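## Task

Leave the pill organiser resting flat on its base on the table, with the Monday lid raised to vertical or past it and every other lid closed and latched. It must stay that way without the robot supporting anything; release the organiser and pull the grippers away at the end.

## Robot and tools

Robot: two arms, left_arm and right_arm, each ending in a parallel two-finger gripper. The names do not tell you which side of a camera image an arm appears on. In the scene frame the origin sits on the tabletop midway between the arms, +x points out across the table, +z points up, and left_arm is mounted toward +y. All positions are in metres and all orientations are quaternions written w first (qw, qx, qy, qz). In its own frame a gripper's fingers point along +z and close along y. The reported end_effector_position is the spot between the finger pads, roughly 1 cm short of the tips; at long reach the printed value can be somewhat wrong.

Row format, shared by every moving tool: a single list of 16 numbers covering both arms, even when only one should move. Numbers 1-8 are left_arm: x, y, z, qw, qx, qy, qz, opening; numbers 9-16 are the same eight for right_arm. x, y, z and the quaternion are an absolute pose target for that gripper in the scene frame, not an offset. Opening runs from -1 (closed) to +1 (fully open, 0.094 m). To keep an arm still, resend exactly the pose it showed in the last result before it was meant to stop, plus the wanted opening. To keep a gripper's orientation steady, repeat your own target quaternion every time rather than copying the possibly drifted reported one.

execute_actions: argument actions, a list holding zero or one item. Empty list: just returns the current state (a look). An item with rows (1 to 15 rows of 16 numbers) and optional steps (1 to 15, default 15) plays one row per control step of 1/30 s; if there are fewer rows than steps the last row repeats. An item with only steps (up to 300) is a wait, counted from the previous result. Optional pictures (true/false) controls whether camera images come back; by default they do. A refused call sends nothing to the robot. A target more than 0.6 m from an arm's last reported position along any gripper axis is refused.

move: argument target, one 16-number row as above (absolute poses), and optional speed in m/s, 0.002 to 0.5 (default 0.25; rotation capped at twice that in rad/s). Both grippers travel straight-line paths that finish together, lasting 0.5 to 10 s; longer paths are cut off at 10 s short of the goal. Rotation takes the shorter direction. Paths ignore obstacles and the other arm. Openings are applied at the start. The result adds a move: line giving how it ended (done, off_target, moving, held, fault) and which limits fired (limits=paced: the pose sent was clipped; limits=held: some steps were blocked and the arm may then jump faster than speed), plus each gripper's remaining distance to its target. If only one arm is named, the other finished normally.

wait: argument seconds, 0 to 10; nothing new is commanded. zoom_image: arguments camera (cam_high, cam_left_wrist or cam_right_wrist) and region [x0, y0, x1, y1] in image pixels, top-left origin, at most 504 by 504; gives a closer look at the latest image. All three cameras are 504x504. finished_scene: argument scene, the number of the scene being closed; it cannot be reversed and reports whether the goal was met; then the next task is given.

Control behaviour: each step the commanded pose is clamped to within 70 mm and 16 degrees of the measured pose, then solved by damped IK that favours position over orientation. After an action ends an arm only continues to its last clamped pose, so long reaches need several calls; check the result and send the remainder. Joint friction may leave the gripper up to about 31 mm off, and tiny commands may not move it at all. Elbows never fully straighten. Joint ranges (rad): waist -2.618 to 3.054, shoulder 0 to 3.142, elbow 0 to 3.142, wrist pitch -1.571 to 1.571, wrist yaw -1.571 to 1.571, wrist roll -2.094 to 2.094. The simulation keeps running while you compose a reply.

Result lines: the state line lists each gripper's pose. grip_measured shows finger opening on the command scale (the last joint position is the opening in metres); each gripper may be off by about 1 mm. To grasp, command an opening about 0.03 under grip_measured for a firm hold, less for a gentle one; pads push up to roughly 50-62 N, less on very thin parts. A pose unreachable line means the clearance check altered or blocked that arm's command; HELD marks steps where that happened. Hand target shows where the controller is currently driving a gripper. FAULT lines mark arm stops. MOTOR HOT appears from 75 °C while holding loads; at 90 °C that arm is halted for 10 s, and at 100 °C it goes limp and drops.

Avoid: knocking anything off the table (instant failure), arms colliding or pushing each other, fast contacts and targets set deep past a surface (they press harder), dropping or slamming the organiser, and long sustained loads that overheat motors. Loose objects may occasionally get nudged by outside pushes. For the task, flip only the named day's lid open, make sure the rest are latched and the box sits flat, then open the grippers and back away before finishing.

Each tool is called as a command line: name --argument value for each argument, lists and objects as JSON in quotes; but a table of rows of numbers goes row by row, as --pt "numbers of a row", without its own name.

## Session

execute_actions --actions '[]'

Scene clock: 0.00 s of 4800.00 s.
left_arm: end_effector_position=(+0.1889, +0.6257, +0.3934) grip_measured=+1.000 end_effector_quat_wxyz=(+0.480, -0.289, +0.781, +0.274) | right_arm: end_effector_position=(+0.2755, -0.6513, +0.1818) grip_measured=+1.000 end_effector_quat_wxyz=(-0.035, -0.081, +0.990, -0.107)
Joint positions: left_arm=[ 1.407  1.277  1.553 -0.704  0.361  0.323  0.094] | right_arm=[-0.739  1.867  1.854 -1.434  0.189 -0.986  0.094]
Joint velocities: left_arm=[-0.002 -0.002 -0.002  0.037  0.007 -0.007  0.   ] | right_arm=[ 0.002 -0.002  0.012 -0.022  0.037 -0.022  0.   ]
Hand target (left_arm): +0.189, +0.626, +0.393; +0.480, -0.289, +0.781, +0.274
Hand target (right_arm): +0.276, -0.651, +0.182; -0.035, -0.081, +0.990, -0.107

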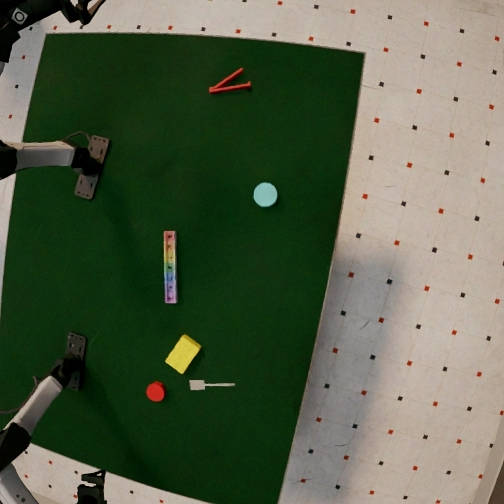

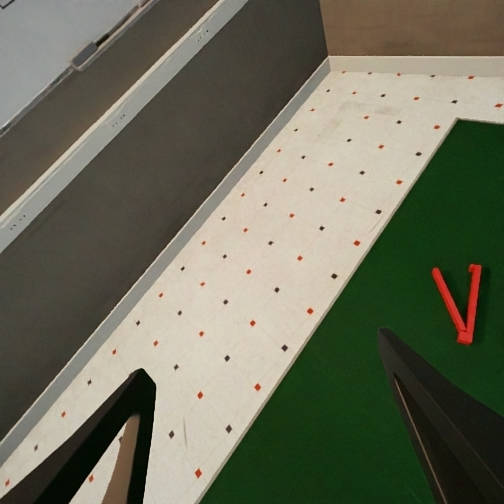

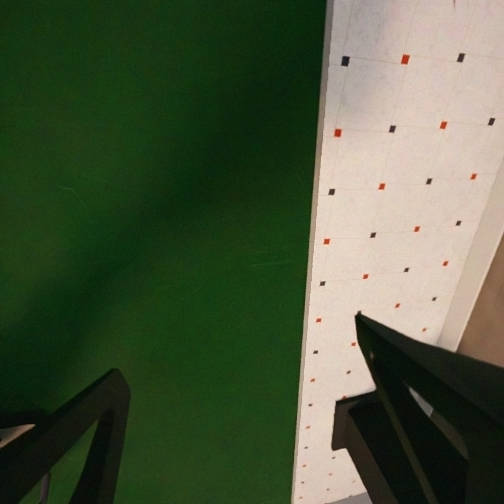

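zoom_image --camera "cam_high" --region '[120,215,220,315]'

Region (120, 215, 220, 315) of cam_high's 504x504 image, scaled by 5.040, with more detail than that image has.

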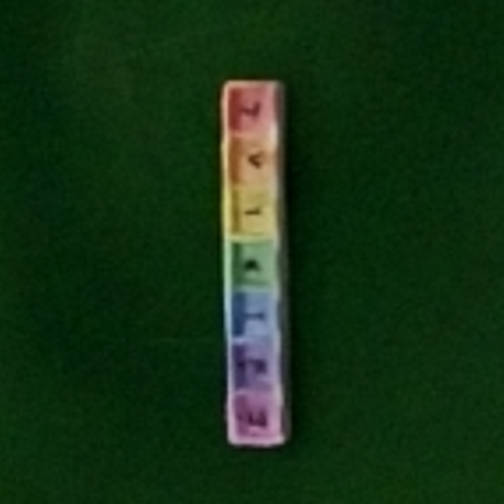

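move --target '[0.2,0.22,0.2,0.23,-0.31,0.747,-0.540,-0.5, 0.335,-0.005,0.11,0,-0.743,0.669,0,0.3]' --speed 0.3

action 0: the call puts the target (right_arm/x, right_arm/y, right_arm/z) 0.628 m from right_arm's end_effector_position in the last result along the gripper's own y axis as it stood there; a target may be at most 0.6 m away along each of those axes, so nothing of the call was run and nothing moved. Command a nearer target, and go on from there in a later call.

move --target '[0.25,0.30,0.25,0.23,-0.31,0.747,-0.540,-0.5, 0.30,-0.2,0.18,0,-0.743,0.669,0,0.3]' --speed 0.35

move --target '[0.2,0.22,0.2,0.23,-0.31,0.747,-0.540,-0.5, 0.335,-0.005,0.11,0,-0.743,0.669,0,0.3]' --speed 0.25

Scene clock: 48.83 s of 4800.00 s.
left_arm: end_effector_position=(+0.2500, +0.3058, +0.2588) grip_measured=-0.498 end_effector_quat_wxyz=(+0.239, -0.314, +0.746, -0.536) | right_arm: end_effector_position=(+0.3073, -0.1963, +0.1746) grip_measured=+0.302 end_effector_quat_wxyz=(-0.020, +0.738, -0.674, -0.007)
Joint positions: left_arm=[ 1.008  1.239  1.088 -1.571  1.251  0.181  0.024] | right_arm=[ 0.609  1.7    1.639 -1.475 -0.026 -1.126  0.061]
Joint velocities: left_arm=[-0.012 -0.002 -0.012 -0.007 -0.007 -0.037  0.   ] | right_arm=[ 0.002 -0.007 -0.002  0.022 -0.037  0.081 -0.001]
Hand target (left_arm): +0.250, +0.302, +0.255; +0.235, -0.313, +0.745, -0.541
Hand target (right_arm): +0.307, -0.193, +0.178; -0.024, +0.743, -0.668, -0.011
Off the commanded pose (left_arm): 0.011 m, 1 deg.
Off the commanded pose (right_arm): 0.010 m, 3 deg.
After step 90, 42.70 s passed at rest.
move: off_target (left_arm, right_arm)

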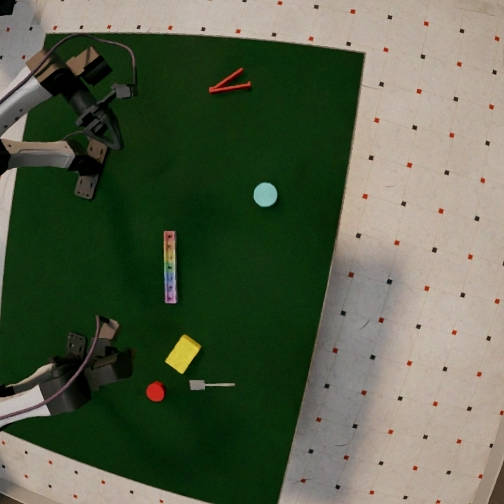

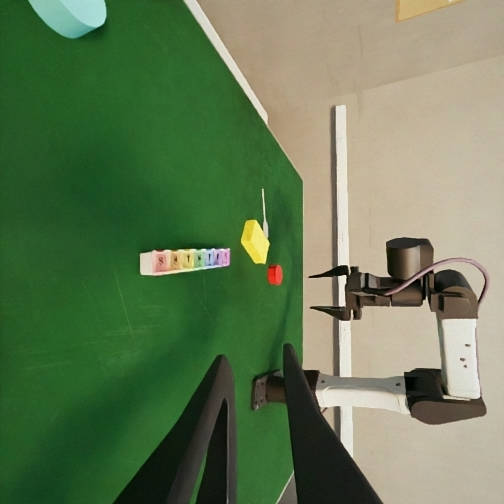

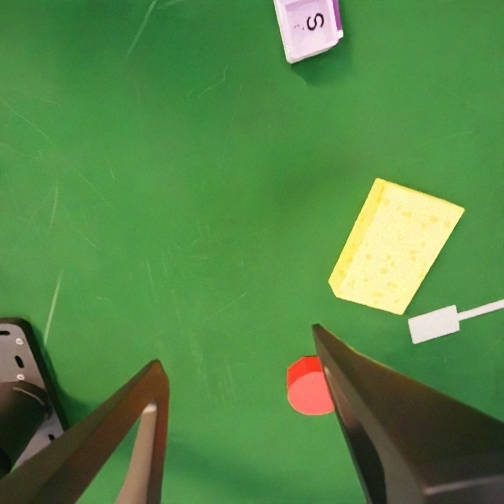

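Scene clock: 50.37 s of 4800.00 s.
left_arm: end_effector_position=(+0.2017, +0.2225, +0.2029) grip_measured=-0.498 end_effector_quat_wxyz=(+0.225, -0.309, +0.746, -0.545) | right_arm: end_effector_position=(+0.3347, -0.0020, +0.1034) grip_measured=+0.302 end_effector_quat_wxyz=(-0.005, +0.747, -0.665, -0.011)
Joint positions: left_arm=[ 0.811  0.672  0.62  -1.173  1.241 -0.364  0.024] | right_arm=[ 0.949  2.386  2.364 -1.538 -0.021 -0.81   0.061]
Joint velocities: left_arm=[-0.012 -0.012 -0.022  0.022 -0.022 -0.037  0.   ] | right_arm=[-0.012  0.002  0.002 -0.11  -0.081  0.022  0.   ]
Hand target (left_arm): +0.200, +0.221, +0.197; +0.226, -0.308, +0.749, -0.540
Hand target (right_arm): +0.336, -0.003, +0.111; -0.010, +0.743, -0.669, -0.007
Off the commanded pose (left_arm): 0.004 m, 1 deg.
Off the commanded pose (right_arm): 0.007 m, 2 deg.
joint sent to its limit (right arm) — the command would take joint 4 (wrist pitch) past its lower limit, so that joint was sent only as far as its limit.
move: done

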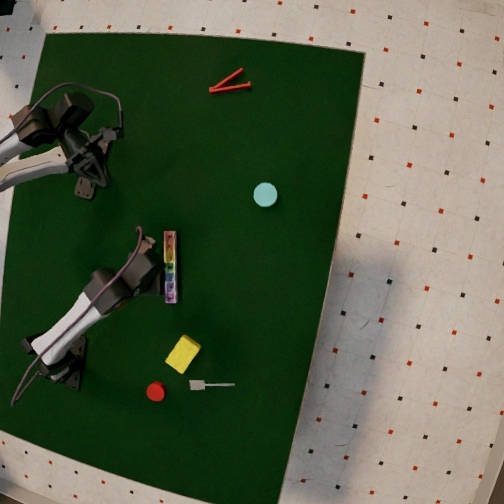

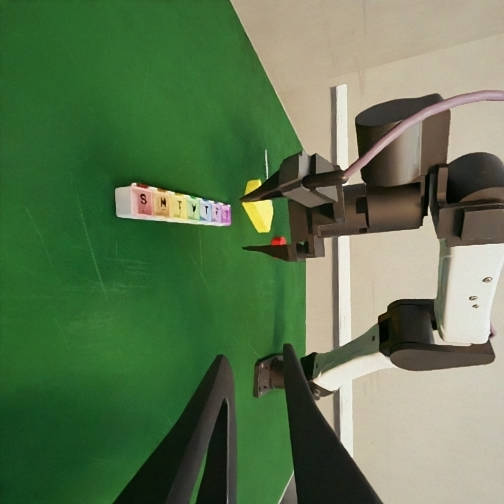

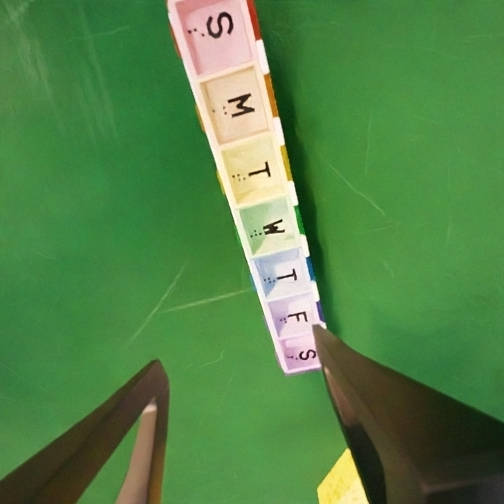

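move --target '[0.2,0.22,0.2,0.23,-0.31,0.747,-0.540,-0.5, 0.344,-0.012,0.055,0.03,-0.742,0.668,0.033,0.3]' --speed 0.1

Scene clock: 64.40 s of 4800.00 s.
left_arm: end_effector_position=(+0.2025, +0.2232, +0.2046) grip_measured=-0.498 end_effector_quat_wxyz=(+0.228, -0.315, +0.743, -0.544) | right_arm: end_effector_position=(+0.3431, -0.0115, +0.0514) grip_measured=+0.302 end_effector_quat_wxyz=(-0.019, +0.741, -0.671, -0.028)
Joint positions: left_arm=[ 0.81   0.656  0.619 -1.153  1.238 -0.404  0.024] | right_arm=[ 0.909  2.311  2.024 -1.247 -0.056 -0.833  0.061]
Joint velocities: left_arm=[ 0.002  0.012  0.002  0.007 -0.037  0.022 -0.001] | right_arm=[ 0.022 -0.007 -0.002 -0.022 -0.051 -0.066 -0.   ]
Hand target (left_arm): +0.200, +0.220, +0.200; +0.229, -0.309, +0.748, -0.541
Hand target (right_arm): +0.345, -0.011, +0.055; -0.029, +0.742, -0.669, -0.032
Off the commanded pose (left_arm): 0.006 m, 1 deg.
Off the commanded pose (right_arm): 0.004 m, 1 deg.
After step 90, 9.87 s passed at rest.
move: done

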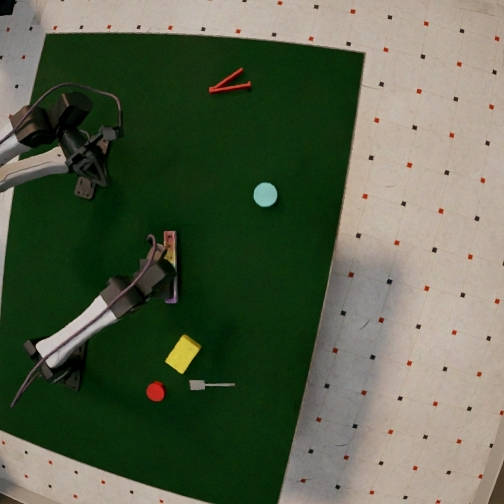

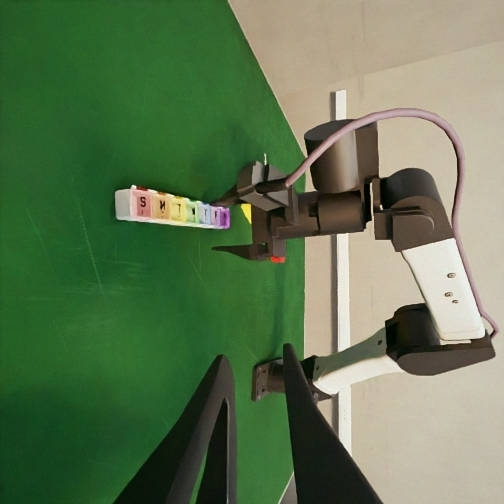

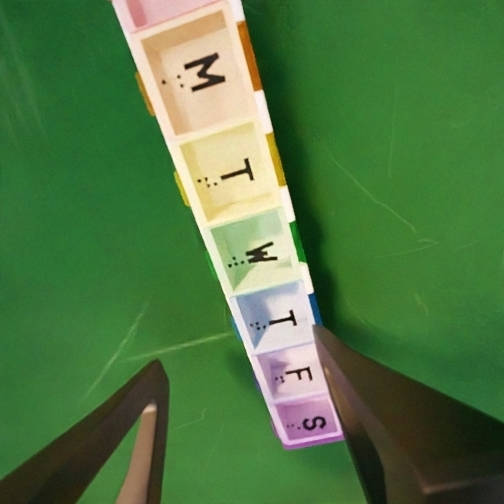

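move --target '[0.2,0.22,0.2,0.23,-0.31,0.747,-0.540,-0.5, 0.361,-0.010,0.012,0.03,-0.771,0.636,0.033,0.2]' --speed 0.05

Scene clock: 77.87 s of 4800.00 s.
left_arm: end_effector_position=(+0.2025, +0.2233, +0.2047) grip_measured=-0.498 end_effector_quat_wxyz=(+0.228, -0.315, +0.743, -0.545) | right_arm: end_effector_position=(+0.3598, -0.0071, +0.0225) grip_measured=+0.201 end_effector_quat_wxyz=(-0.033, +0.770, -0.637, -0.029)
Joint positions: left_arm=[ 0.81   0.656  0.619 -1.152  1.238 -0.406  0.024] | right_arm=[ 0.887  2.363  1.998 -1.143 -0.062 -0.943  0.056]
Joint velocities: left_arm=[ 0.002  0.012  0.012 -0.007 -0.022  0.095 -0.   ] | right_arm=[-0.007 -0.012  0.002  0.037 -0.051  0.007 -0.001]
Hand target (left_arm): +0.200, +0.220, +0.200; +0.229, -0.310, +0.748, -0.541
Hand target (right_arm): +0.362, -0.010, +0.012; -0.030, +0.771, -0.636, -0.032
Off the commanded pose (left_arm): 0.006 m, 1 deg.
Off the commanded pose (right_arm): 0.011 m, 1 deg.
After step 90, 9.20 s passed at rest.
move: off_target (right_arm)

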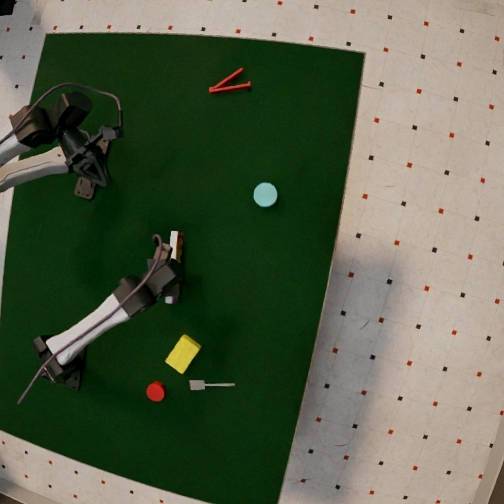

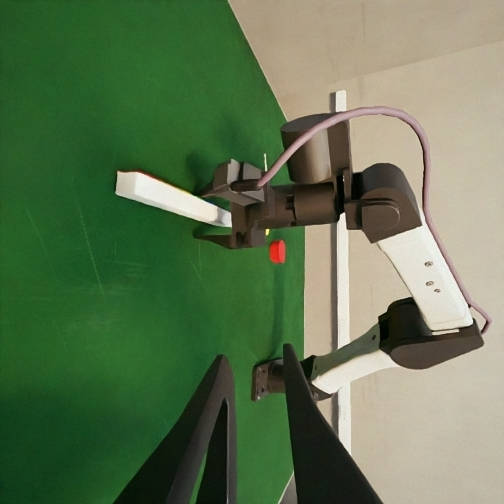

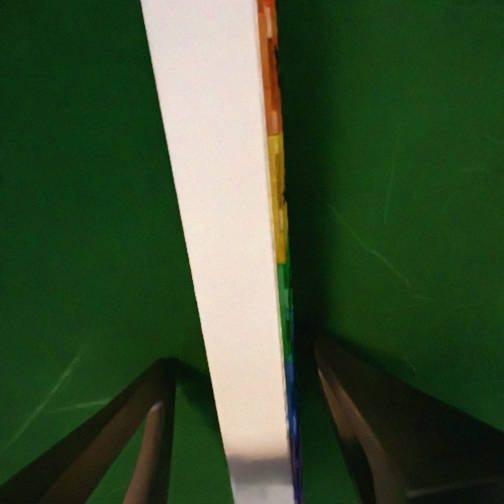

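execute_actions --actions '[{"rows":[[0.2,0.22,0.2,0.23,-0.31,0.747,-0.540,-0.5, 0.361,-0.010,0.012,0.03,-0.771,0.636,0.033,-0.2],[0.2,0.22,0.2,0.23,-0.31,0.747,-0.540,-0.5, 0.361,-0.010,0.012,0.03,-0.771,0.636,0.033,-0.2],[0.2,0.22,0.2,0.23,-0.31,0.747,-0.540,-0.5, 0.361,-0.010,0.012,0.03,-0.771,0.636,0.033,-0.2],[0.2,0.22,0.2,0.23,-0.31,0.747,-0.540,-0.5, 0.361,-0.010,0.012,0.03,-0.771,0.636,0.033,-0.4],[0.2,0.22,0.2,0.23,-0.31,0.747,-0.540,-0.5, 0.361,-0.010,0.012,0.03,-0.771,0.636,0.033,-0.4],[0.2,0.22,0.2,0.23,-0.31,0.747,-0.540,-0.5, 0.361,-0.010,0.012,0.03,-0.771,0.636,0.033,-0.4],[0.2,0.22,0.2,0.23,-0.31,0.747,-0.540,-0.5, 0.361,-0.010,0.012,0.03,-0.771,0.636,0.033,-0.6]],"steps":15}]'

Scene clock: 100.67 s of 4800.00 s.
left_arm: end_effector_position=(+0.2026, +0.2233, +0.2047) grip_measured=-0.498 end_effector_quat_wxyz=(+0.228, -0.315, +0.743, -0.545) | right_arm: end_effector_position=(+0.3612, -0.0054, +0.0224) grip_measured=-0.491 end_effector_quat_wxyz=(-0.038, +0.771, -0.635, -0.029)
Joint positions: left_arm=[ 0.81   0.656  0.619 -1.151  1.238 -0.406  0.024] | right_arm=[ 0.887  2.363  1.998 -1.134 -0.063 -0.947  0.024]
Joint velocities: left_arm=[-0.002 -0.002 -0.012  0.007  0.037  0.007 -0.001] | right_arm=[-0.017  0.002  0.002  0.007  0.007 -0.007  0.   ]
Hand target (left_arm): +0.200, +0.220, +0.200; +0.230, -0.310, +0.748, -0.541
Hand target (right_arm): +0.361, -0.010, +0.012; -0.030, +0.771, -0.636, -0.033
Off the commanded pose (left_arm): 0.006 m, 1 deg.
Off the commanded pose (right_arm): 0.011 m, 1 deg.
Steps of this call (steps 1 to 90: nothing new was sent; then 19.30 s passed at rest; steps 91 to 105: all 15 steps of this action). Readings (end_effector_position):
91: left_arm (+0.2026, +0.2233, +0.2047) | right_arm (+0.3603, -0.0065, +0.0226)
92: left_arm (+0.2026, +0.2233, +0.2047) | right_arm (+0.3605, -0.0063, +0.0224)
94: left_arm (+0.2026, +0.2233, +0.2047) | right_arm (+0.3609, -0.0059, +0.0223)
98: left_arm (+0.2026, +0.2233, +0.2047) | right_arm (+0.3611, -0.0054, +0.0223)
105: the state above

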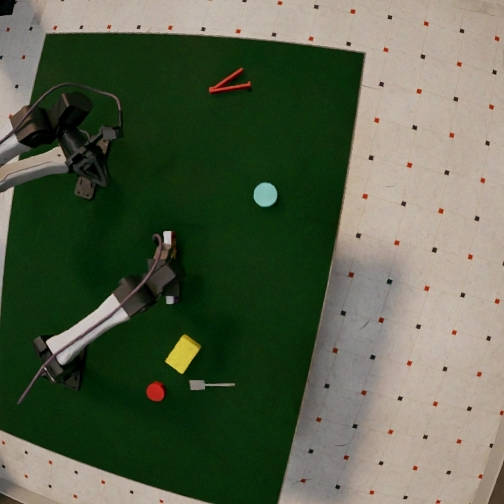

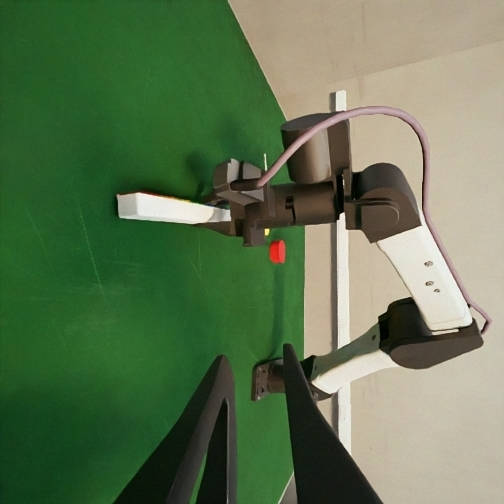

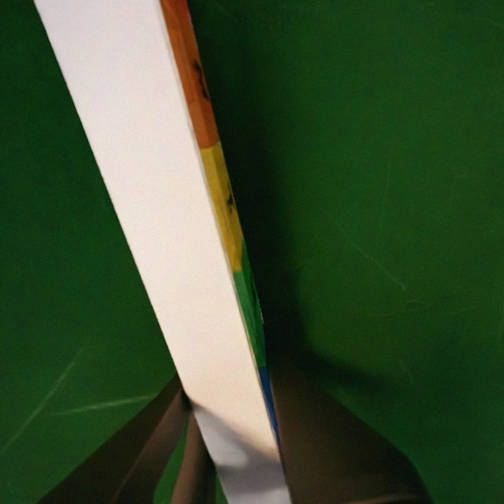

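move --target '[0.2,0.22,0.2,0.23,-0.31,0.747,-0.540,-0.5, 0.350,-0.006,0.022,0.356,-0.684,0.564,-0.293,-0.55]' --speed 0.05

Scene clock: 117.20 s of 4800.00 s.
left_arm: end_effector_position=(+0.2026, +0.2233, +0.2047) grip_measured=-0.498 end_effector_quat_wxyz=(+0.228, -0.315, +0.743, -0.545) | right_arm: end_effector_position=(+0.3523, -0.0027, +0.0335) grip_measured=-0.491 end_effector_quat_wxyz=(-0.367, +0.675, -0.576, +0.279)
Joint positions: left_arm=[ 0.81   0.656  0.619 -1.151  1.238 -0.407  0.024] | right_arm=[ 1.158  1.999  1.037  0.134  0.676 -0.915  0.024]
Joint velocities: left_arm=[ 0.002  0.002  0.007 -0.066  0.007 -0.051 -0.   ] | right_arm=[ 0.002  0.002 -0.002 -0.022  0.022  0.051  0.   ]
Hand target (left_arm): +0.200, +0.220, +0.200; +0.229, -0.310, +0.748, -0.541
Hand target (right_arm): +0.347, -0.005, +0.025; -0.360, +0.683, -0.569, +0.284
Off the commanded pose (left_arm): 0.006 m, 1 deg.
Off the commanded pose (right_arm): 0.012 m, 3 deg.
After step 90, 3.87 s passed at rest.
move: off_target (right_arm)

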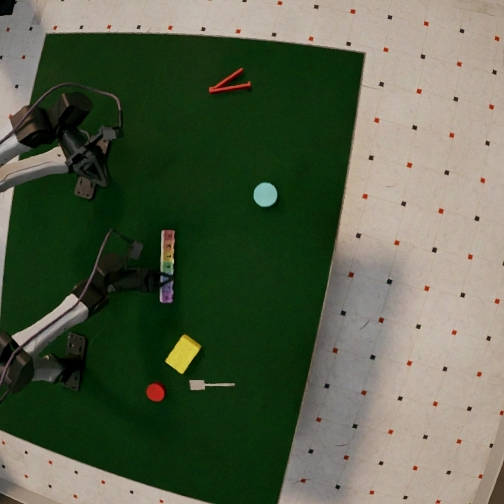

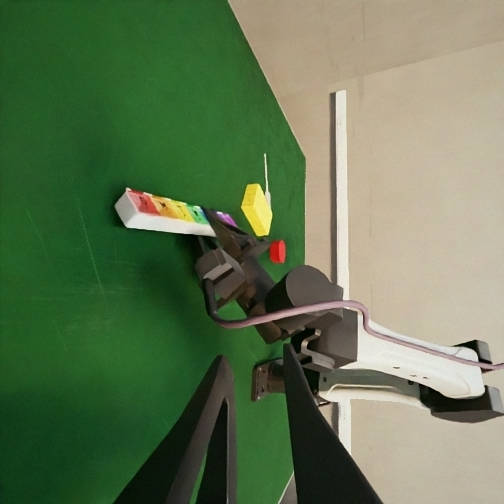

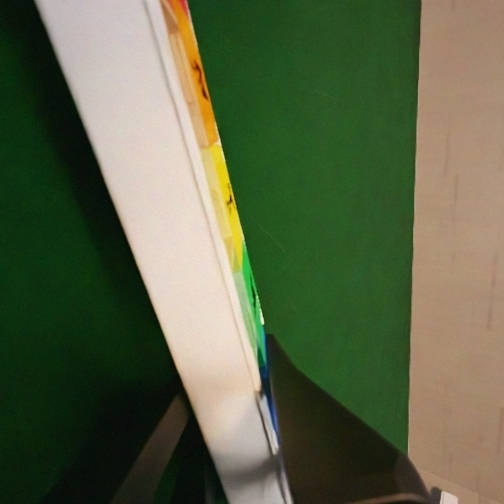

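execute_actions --actions '[{"rows":[[0.2,0.22,0.2,0.23,-0.31,0.747,-0.540,-0.5, 0.347,-0.005,0.020,0.37,-0.68,0.568,-0.28,-0.55],[0.2,0.22,0.2,0.23,-0.31,0.747,-0.540,-0.5, 0.347,-0.005,0.016,0.37,-0.68,0.568,-0.28,-0.55],[0.2,0.22,0.2,0.23,-0.31,0.747,-0.540,-0.5, 0.347,-0.005,0.012,0.37,-0.68,0.568,-0.28,-0.55],[0.2,0.22,0.2,0.23,-0.31,0.747,-0.540,-0.5, 0.347,-0.005,0.012,0.37,-0.68,0.568,-0.28,-0.55],[0.2,0.22,0.2,0.23,-0.31,0.747,-0.540,-0.5, 0.347,-0.005,0.012,0.37,-0.68,0.568,-0.28,-0.55],[0.2,0.22,0.2,0.23,-0.31,0.747,-0.540,-0.5, 0.347,-0.005,0.012,0.37,-0.68,0.568,-0.28,-0.55],[0.2,0.22,0.2,0.23,-0.31,0.747,-0.540,-0.5, 0.347,-0.005,0.012,0.37,-0.68,0.568,-0.28,-0.55],[0.2,0.22,0.2,0.23,-0.31,0.747,-0.540,-0.5, 0.347,-0.005,0.012,0.37,-0.68,0.568,-0.28,-0.55],[0.2,0.22,0.2,0.23,-0.31,0.747,-0.540,-0.5, 0.347,-0.005,0.012,0.37,-0.68,0.568,-0.28,-0.4]],"steps":15}]'

Scene clock: 138.70 s of 4800.00 s.
left_arm: end_effector_position=(+0.2026, +0.2233, +0.2047) grip_measured=-0.498 end_effector_quat_wxyz=(+0.228, -0.315, +0.743, -0.545) | right_arm: end_effector_position=(+0.3569, +0.0004, +0.0351) grip_measured=-0.402 end_effector_quat_wxyz=(-0.394, +0.656, -0.577, +0.284)
Joint positions: left_arm=[ 0.81   0.656  0.619 -1.151  1.238 -0.407  0.024] | right_arm=[ 1.159  2.016  1.01   0.246  0.699 -0.924  0.028]
Joint velocities: left_arm=[-0.012 -0.002  0.002  0.095  0.007 -0.081 -0.001] | right_arm=[-0.012  0.002 -0.007 -0.007 -0.022  0.051  0.   ]
Hand target (left_arm): +0.200, +0.220, +0.200; +0.229, -0.310, +0.748, -0.541
Hand target (right_arm): +0.347, -0.005, +0.013; -0.370, +0.680, -0.568, +0.280
Off the commanded pose (left_arm): 0.006 m, 1 deg.
Off the commanded pose (right_arm): 0.026 m, 4 deg.
Steps of this call (steps 1 to 90: nothing new was sent; then 18.00 s passed at rest; steps 91 to 105: all 15 steps of this action). Readings (end_effector_position):
91: left_arm (+0.2026, +0.2233, +0.2047) | right_arm (+0.3523, -0.0026, +0.0332)
92: left_arm (+0.2026, +0.2233, +0.2047) | right_arm (+0.3527, -0.0027, +0.0330)
94: left_arm (+0.2026, +0.2233, +0.2047) | right_arm (+0.3538, -0.0021, +0.0329)
98: left_arm (+0.2026, +0.2233, +0.2047) | right_arm (+0.3558, -0.0005, +0.0333)
105: the state above

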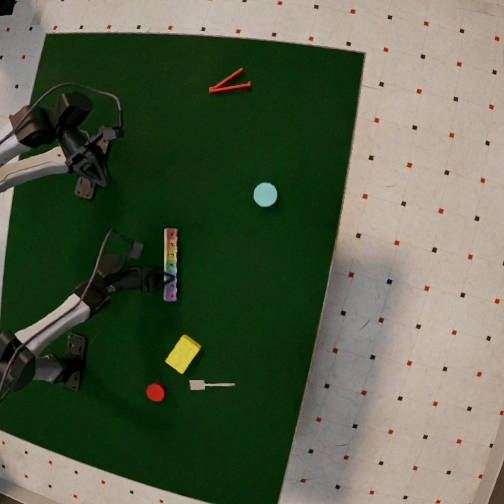

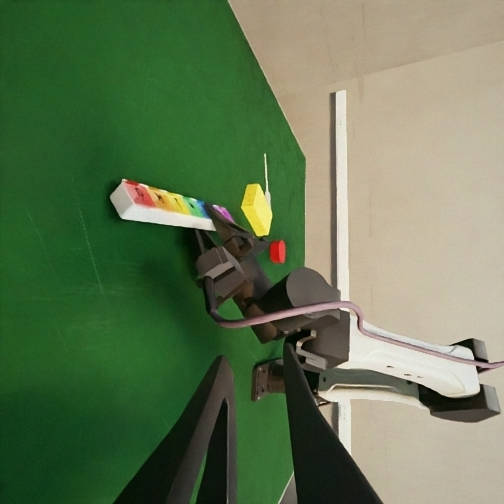

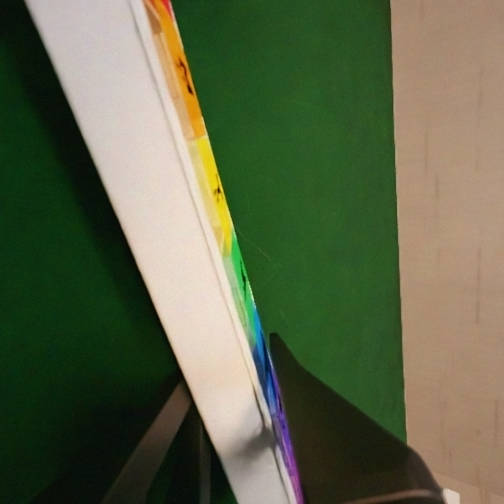

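move --target '[0.2,0.22,0.2,0.23,-0.31,0.747,-0.540,-0.5, 0.315,-0.010,0.045,0.37,-0.68,0.568,-0.28,-0.35]' --speed 0.04

Scene clock: 144.93 s of 4800.00 s.
left_arm: end_effector_position=(+0.2026, +0.2233, +0.2047) grip_measured=-0.498 end_effector_quat_wxyz=(+0.228, -0.315, +0.743, -0.545) | right_arm: end_effector_position=(+0.3188, -0.0044, +0.0432) grip_measured=-0.352 end_effector_quat_wxyz=(-0.372, +0.680, -0.568, +0.276)
Joint positions: left_arm=[ 0.81   0.656  0.619 -1.151  1.238 -0.407  0.024] | right_arm=[ 1.235  1.92   0.969  0.095  0.715 -0.866  0.03 ]
Joint velocities: left_arm=[ 0.002  0.027 -0.002 -0.007 -0.022  0.081 -0.001] | right_arm=[ 0.012 -0.007 -0.017  0.037  0.022  0.081  0.   ]
Hand target (left_arm): +0.200, +0.220, +0.200; +0.229, -0.310, +0.748, -0.541
Hand target (right_arm): +0.315, -0.009, +0.044; -0.370, +0.680, -0.568, +0.279
Off the commanded pose (left_arm): 0.006 m, 1 deg.
Off the commanded pose (right_arm): 0.007 m, 1 deg.
After step 90, 1.73 s passed at rest.
move: done

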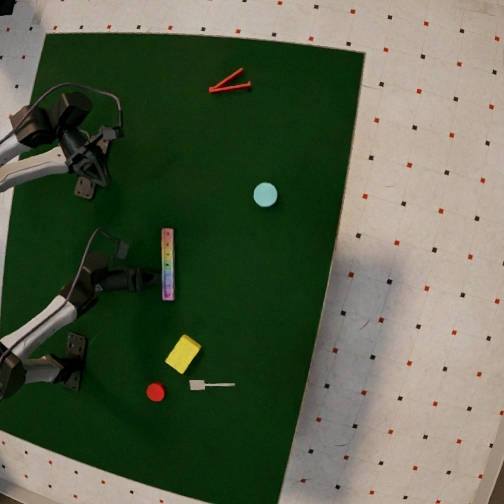

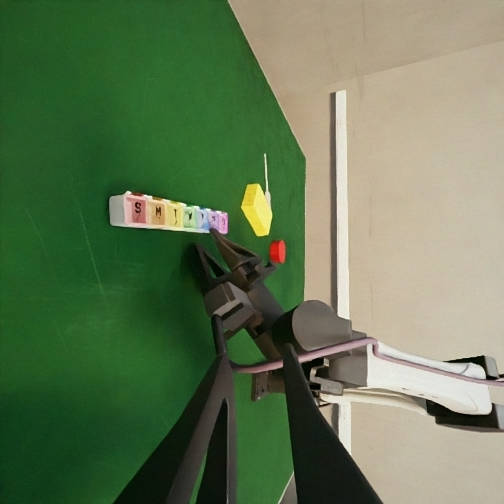

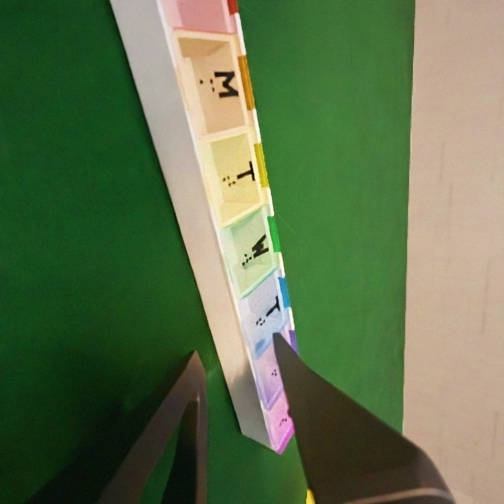

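move --target '[0.2,0.22,0.2,0.23,-0.31,0.747,-0.540,-0.5, 0.30,-0.010,0.10,0.2,-0.73,0.63,-0.13,0.8]' --speed 0.2

move --target '[0.2,0.22,0.2,0.23,-0.31,0.747,-0.540,-0.5, 0.345,-0.005,0.065,0.03,-0.749,0.663,0.03,0.8]' --speed 0.15

Scene clock: 163.87 s of 4800.00 s.
left_arm: end_effector_position=(+0.2026, +0.2233, +0.2046) grip_measured=-0.498 end_effector_quat_wxyz=(+0.228, -0.315, +0.743, -0.544) | right_arm: end_effector_position=(+0.2979, -0.0109, +0.0957) grip_measured=+0.798 end_effector_quat_wxyz=(-0.200, +0.740, -0.627, +0.140)
Joint positions: left_arm=[ 0.81   0.656  0.619 -1.151  1.238 -0.407  0.024] | right_arm=[ 1.148  1.873  1.438 -0.782  0.353 -0.724  0.084]
Joint velocities: left_arm=[ 0.022  0.002 -0.007 -0.022  0.051  0.007 -0.001] | right_arm=[ 0.017  0.012  0.007 -0.066  0.037  0.066  0.   ]
Hand target (left_arm): +0.200, +0.220, +0.200; +0.229, -0.310, +0.748, -0.541
Hand target (right_arm): +0.301, -0.010, +0.099; -0.200, +0.735, -0.634, +0.136
Off the commanded pose (left_arm): 0.006 m, 1 deg.
Off the commanded pose (right_arm): 0.005 m, 1 deg.
After step 90, 14.03 s passed at rest.
move: done

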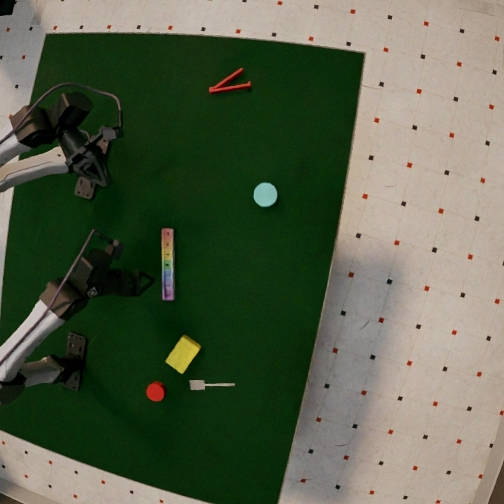

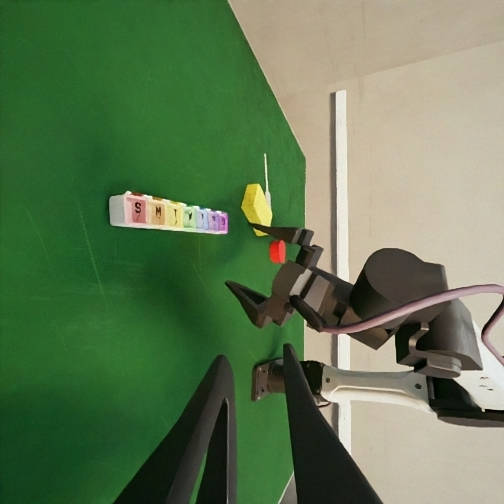

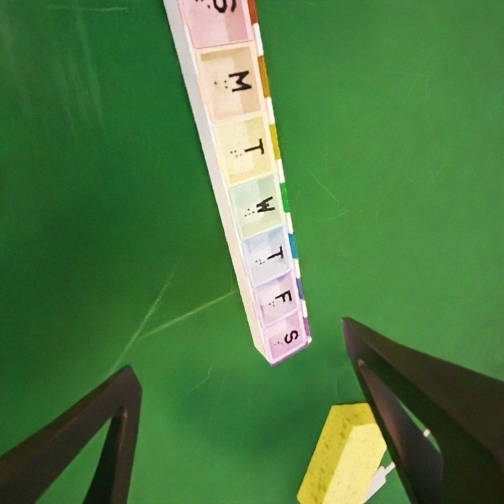

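Scene clock: 166.10 s of 4800.00 s.
left_arm: end_effector_position=(+0.2026, +0.2233, +0.2046) grip_measured=-0.498 end_effector_quat_wxyz=(+0.228, -0.315, +0.743, -0.544) | right_arm: end_effector_position=(+0.3452, -0.0065, +0.0594) grip_measured=+0.798 end_effector_quat_wxyz=(-0.028, +0.747, -0.664, -0.019)
Joint positions: left_arm=[ 0.81   0.656  0.619 -1.151  1.238 -0.407  0.024] | right_arm=[ 0.92   2.313  2.06  -1.261 -0.037 -0.841  0.084]
Joint velocities: left_arm=[ 0.022 -0.007  0.002 -0.007 -0.007 -0.066 -0.001] | right_arm=[ 0.012 -0.017 -0.012 -0.037  0.066 -0.037 -0.   ]
Hand target (left_arm): +0.200, +0.220, +0.200; +0.229, -0.310, +0.748, -0.541
Hand target (right_arm): +0.347, -0.006, +0.063; -0.028, +0.749, -0.662, -0.023
Off the commanded pose (left_arm): 0.006 m, 1 deg.
Off the commanded pose (right_arm): 0.006 m, 1 deg.
move: done

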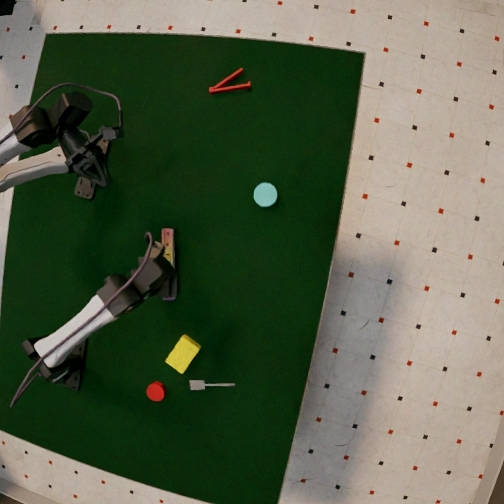

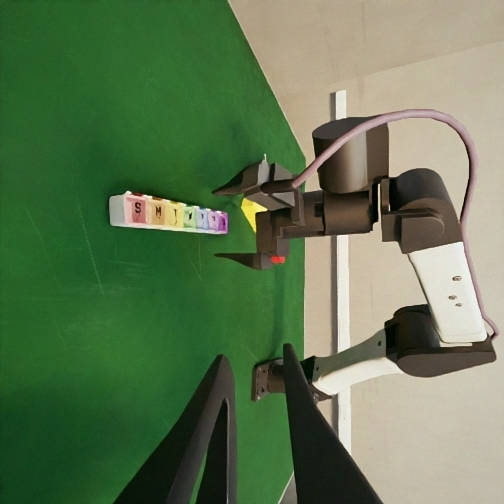

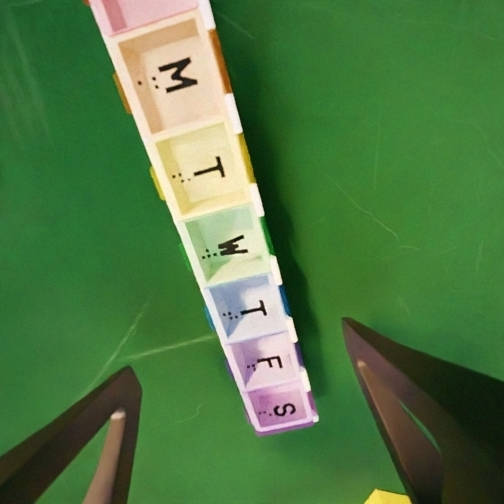

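move --target '[0.2,0.22,0.2,0.23,-0.31,0.747,-0.540,-0.5, 0.352,0.002,0.012,0.03,-0.771,0.636,0.033,0.8]' --speed 0.06

Scene clock: 171.90 s of 4800.00 s.
left_arm: end_effector_position=(+0.2026, +0.2233, +0.2046) grip_measured=-0.498 end_effector_quat_wxyz=(+0.228, -0.315, +0.743, -0.544) | right_arm: end_effector_position=(+0.3513, +0.0059, +0.0228) grip_measured=+0.798 end_effector_quat_wxyz=(-0.035, +0.770, -0.636, -0.028)
Joint positions: left_arm=[ 0.81   0.656  0.619 -1.151  1.238 -0.407  0.024] | right_arm=[ 0.92   2.376  2.022 -1.148 -0.059 -0.912  0.084]
Joint velocities: left_arm=[-0.002 -0.002 -0.007  0.022 -0.022  0.051  0.   ] | right_arm=[-0.012 -0.007 -0.007 -0.007 -0.037 -0.022  0.002]
Hand target (left_arm): +0.200, +0.220, +0.200; +0.229, -0.310, +0.748, -0.541
Hand target (right_arm): +0.353, +0.002, +0.012; -0.029, +0.771, -0.636, -0.033
Off the commanded pose (left_arm): 0.006 m, 1 deg.
Off the commanded pose (right_arm): 0.012 m, 1 deg.
After step 90, 1.53 s passed at rest.
move: off_target (right_arm)

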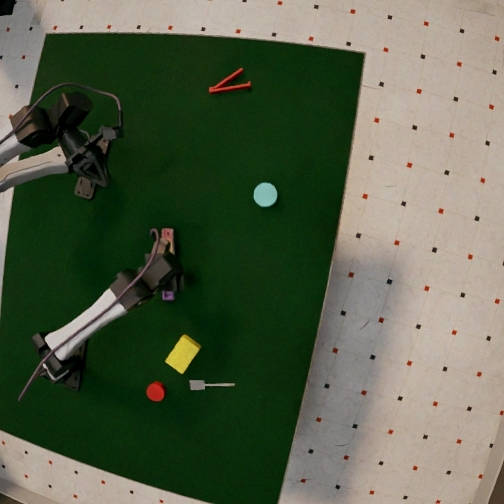

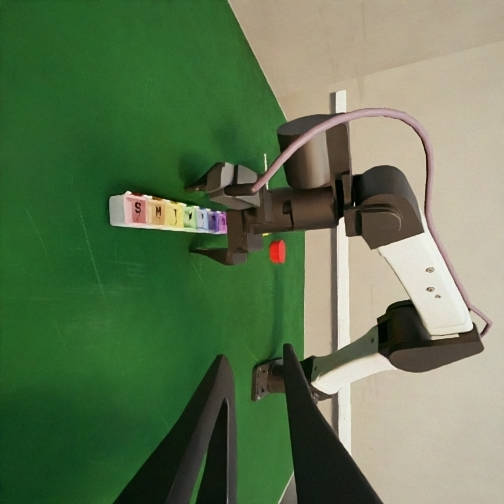

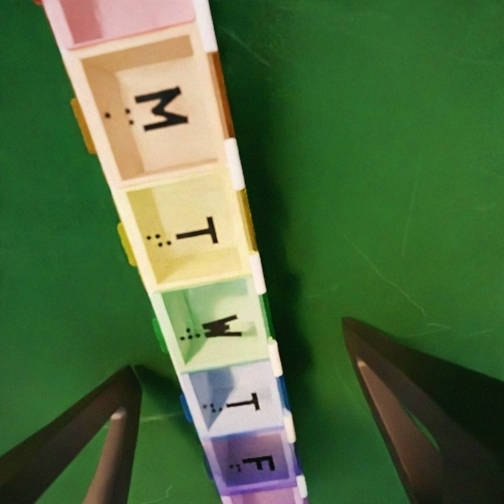

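execute_actions --actions '[{"rows":[[0.2,0.22,0.2,0.23,-0.31,0.747,-0.540,-0.5, 0.352,0.004,0.012,0.03,-0.771,0.636,0.033,0.3],[0.2,0.22,0.2,0.23,-0.31,0.747,-0.540,-0.5, 0.352,0.004,0.012,0.03,-0.771,0.636,0.033,0.3],[0.2,0.22,0.2,0.23,-0.31,0.747,-0.540,-0.5, 0.352,0.004,0.012,0.03,-0.771,0.636,0.033,0.0],[0.2,0.22,0.2,0.23,-0.31,0.747,-0.540,-0.5, 0.352,0.004,0.012,0.03,-0.771,0.636,0.033,0.0],[0.2,0.22,0.2,0.23,-0.31,0.747,-0.540,-0.5, 0.352,0.004,0.012,0.03,-0.771,0.636,0.033,-0.2],[0.2,0.22,0.2,0.23,-0.31,0.747,-0.540,-0.5, 0.352,0.004,0.012,0.03,-0.771,0.636,0.033,-0.2],[0.2,0.22,0.2,0.23,-0.31,0.747,-0.540,-0.5, 0.352,0.004,0.012,0.03,-0.771,0.636,0.033,-0.42]],"steps":15}]'

Scene clock: 180.30 s of 4800.00 s.
left_arm: end_effector_position=(+0.2026, +0.2233, +0.2046) grip_measured=-0.498 end_effector_quat_wxyz=(+0.228, -0.315, +0.743, -0.544) | right_arm: end_effector_position=(+0.3524, +0.0073, +0.0221) grip_measured=-0.321 end_effector_quat_wxyz=(-0.038, +0.771, -0.635, -0.028)
Joint positions: left_arm=[ 0.81   0.656  0.619 -1.151  1.238 -0.407  0.024] | right_arm=[ 0.92   2.378  2.022 -1.14  -0.059 -0.914  0.032]
Joint velocities: left_arm=[ 0.002 -0.017 -0.012  0.007 -0.007 -0.066 -0.   ] | right_arm=[-0.012  0.007 -0.012  0.066 -0.007 -0.022 -0.001]
Hand target (left_arm): +0.200, +0.220, +0.200; +0.229, -0.310, +0.748, -0.541
Hand target (right_arm): +0.352, +0.004, +0.012; -0.030, +0.771, -0.636, -0.033
Off the commanded pose (left_arm): 0.006 m, 1 deg.
Off the commanded pose (right_arm): 0.011 m, 1 deg.
Steps of this call (steps 1 to 90: nothing new was sent; then 4.90 s passed at rest; steps 91 to 105: all 15 steps of this action). Readings (end_effector_position):
91: left_arm (+0.2026, +0.2233, +0.2046) | right_arm (+0.3514, +0.0061, +0.0229)
92: left_arm (+0.2026, +0.2233, +0.2046) | right_arm (+0.3516, +0.0063, +0.0225)
94: left_arm (+0.2026, +0.2233, +0.2046) | right_arm (+0.3522, +0.0070, +0.0223)
98: left_arm (+0.2026, +0.2233, +0.2046) | right_arm (+0.3524, +0.0073, +0.0221)
105: the state above

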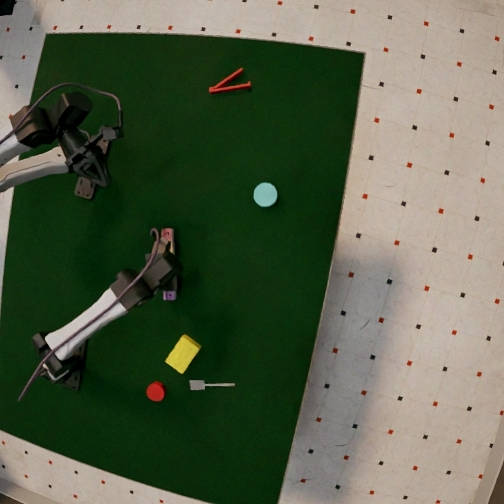

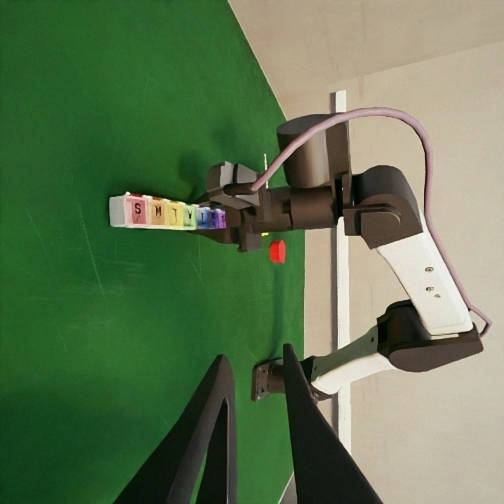

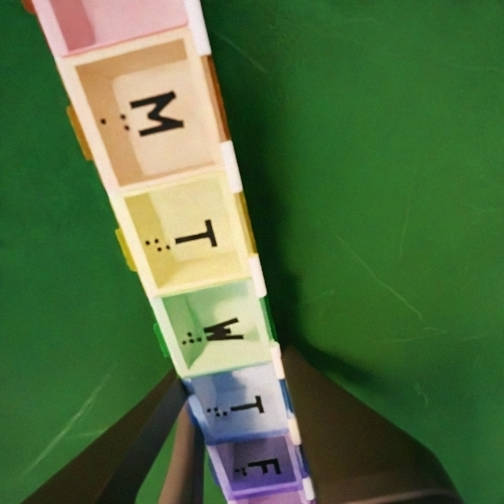

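move --target '[0.2,0.22,0.2,0.23,-0.31,0.747,-0.540,-0.5, 0.345,0.0,0.04,0.0,-0.771,0.636,0.0,-0.42]' --speed 0.08

move --target '[0.2,0.22,0.2,0.23,-0.31,0.747,-0.540,-0.5, 0.275,-0.045,0.035,0.0,-0.375,0.927,0.0,-0.42]' --speed 0.1

Scene clock: 194.33 s of 4800.00 s.
left_arm: end_effector_position=(+0.2026, +0.2233, +0.2046) grip_measured=-0.498 end_effector_quat_wxyz=(+0.228, -0.315, +0.743, -0.544) | right_arm: end_effector_position=(+0.3448, -0.0026, +0.0351) grip_measured=-0.321 end_effector_quat_wxyz=(+0.001, +0.772, -0.635, -0.005)
Joint positions: left_arm=[ 0.81   0.656  0.619 -1.151  1.238 -0.407  0.024] | right_arm=[ 0.937  2.405  2.125 -1.293 -0.009 -0.902  0.032]
Joint velocities: left_arm=[ 0.002  0.002 -0.017  0.007 -0.007  0.022 -0.   ] | right_arm=[-0.002 -0.007 -0.012 -0.007 -0.022  0.066 -0.001]
Hand target (left_arm): +0.200, +0.220, +0.200; +0.229, -0.310, +0.748, -0.541
Hand target (right_arm): +0.344, -0.000, +0.039; -0.001, +0.772, -0.636, -0.000
Off the commanded pose (left_arm): 0.006 m, 1 deg.
Off the commanded pose (right_arm): 0.006 m, 1 deg.
After step 90, 9.90 s passed at rest.
move: done

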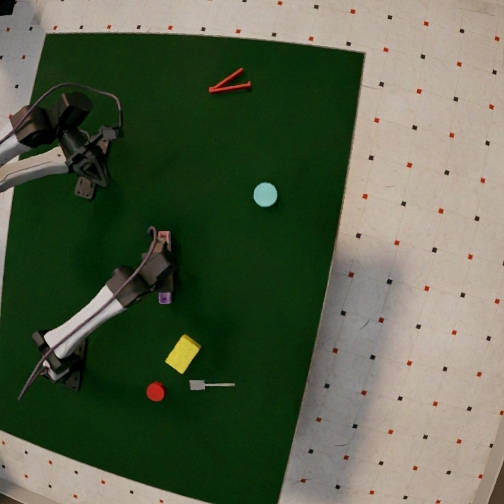

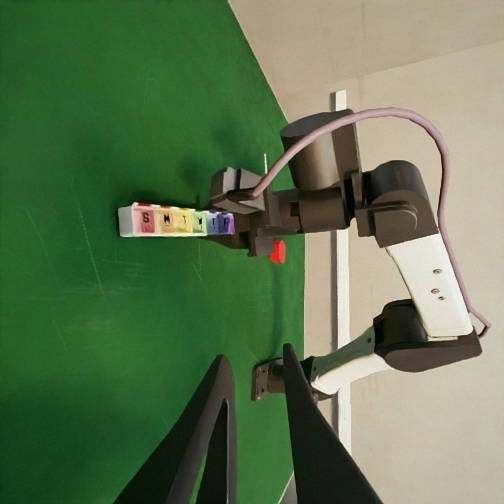

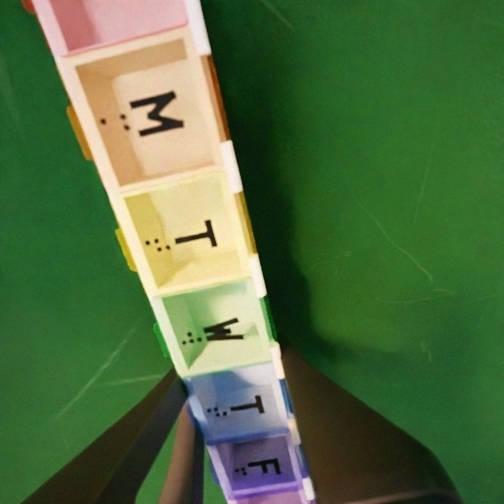

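Scene clock: 199.70 s of 4800.00 s.
left_arm: end_effector_position=(+0.2026, +0.2233, +0.2046) grip_measured=-0.498 end_effector_quat_wxyz=(+0.228, -0.315, +0.743, -0.544) | right_arm: end_effector_position=(+0.2779, -0.0408, +0.0336) grip_measured=-0.322 end_effector_quat_wxyz=(-0.003, -0.379, +0.925, +0.007)
Joint positions: left_arm=[ 0.81   0.656  0.619 -1.151  1.238 -0.407  0.024] | right_arm=[ 1.     2.091  1.597 -1.076 -0.015  0.149  0.032]
Joint velocities: left_arm=[-0.007 -0.002 -0.017 -0.022 -0.007  0.007 -0.001] | right_arm=[-0.007 -0.012 -0.007  0.066 -0.037 -0.051 -0.001]
Hand target (left_arm): +0.200, +0.220, +0.200; +0.229, -0.310, +0.748, -0.541
Hand target (right_arm): +0.275, -0.043, +0.034; -0.001, -0.375, +0.927, +0.001
Off the commanded pose (left_arm): 0.006 m, 1 deg.
Off the commanded pose (right_arm): 0.005 m, 1 deg.
move: done

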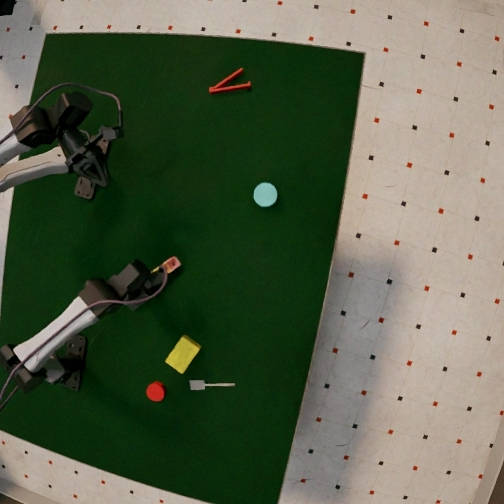

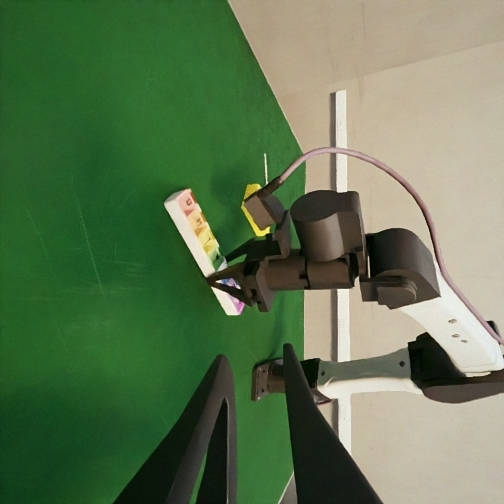

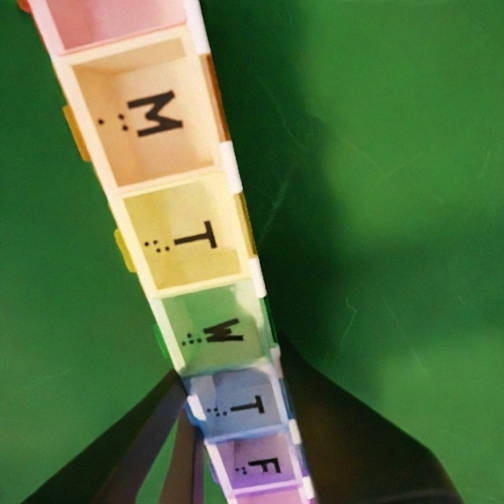

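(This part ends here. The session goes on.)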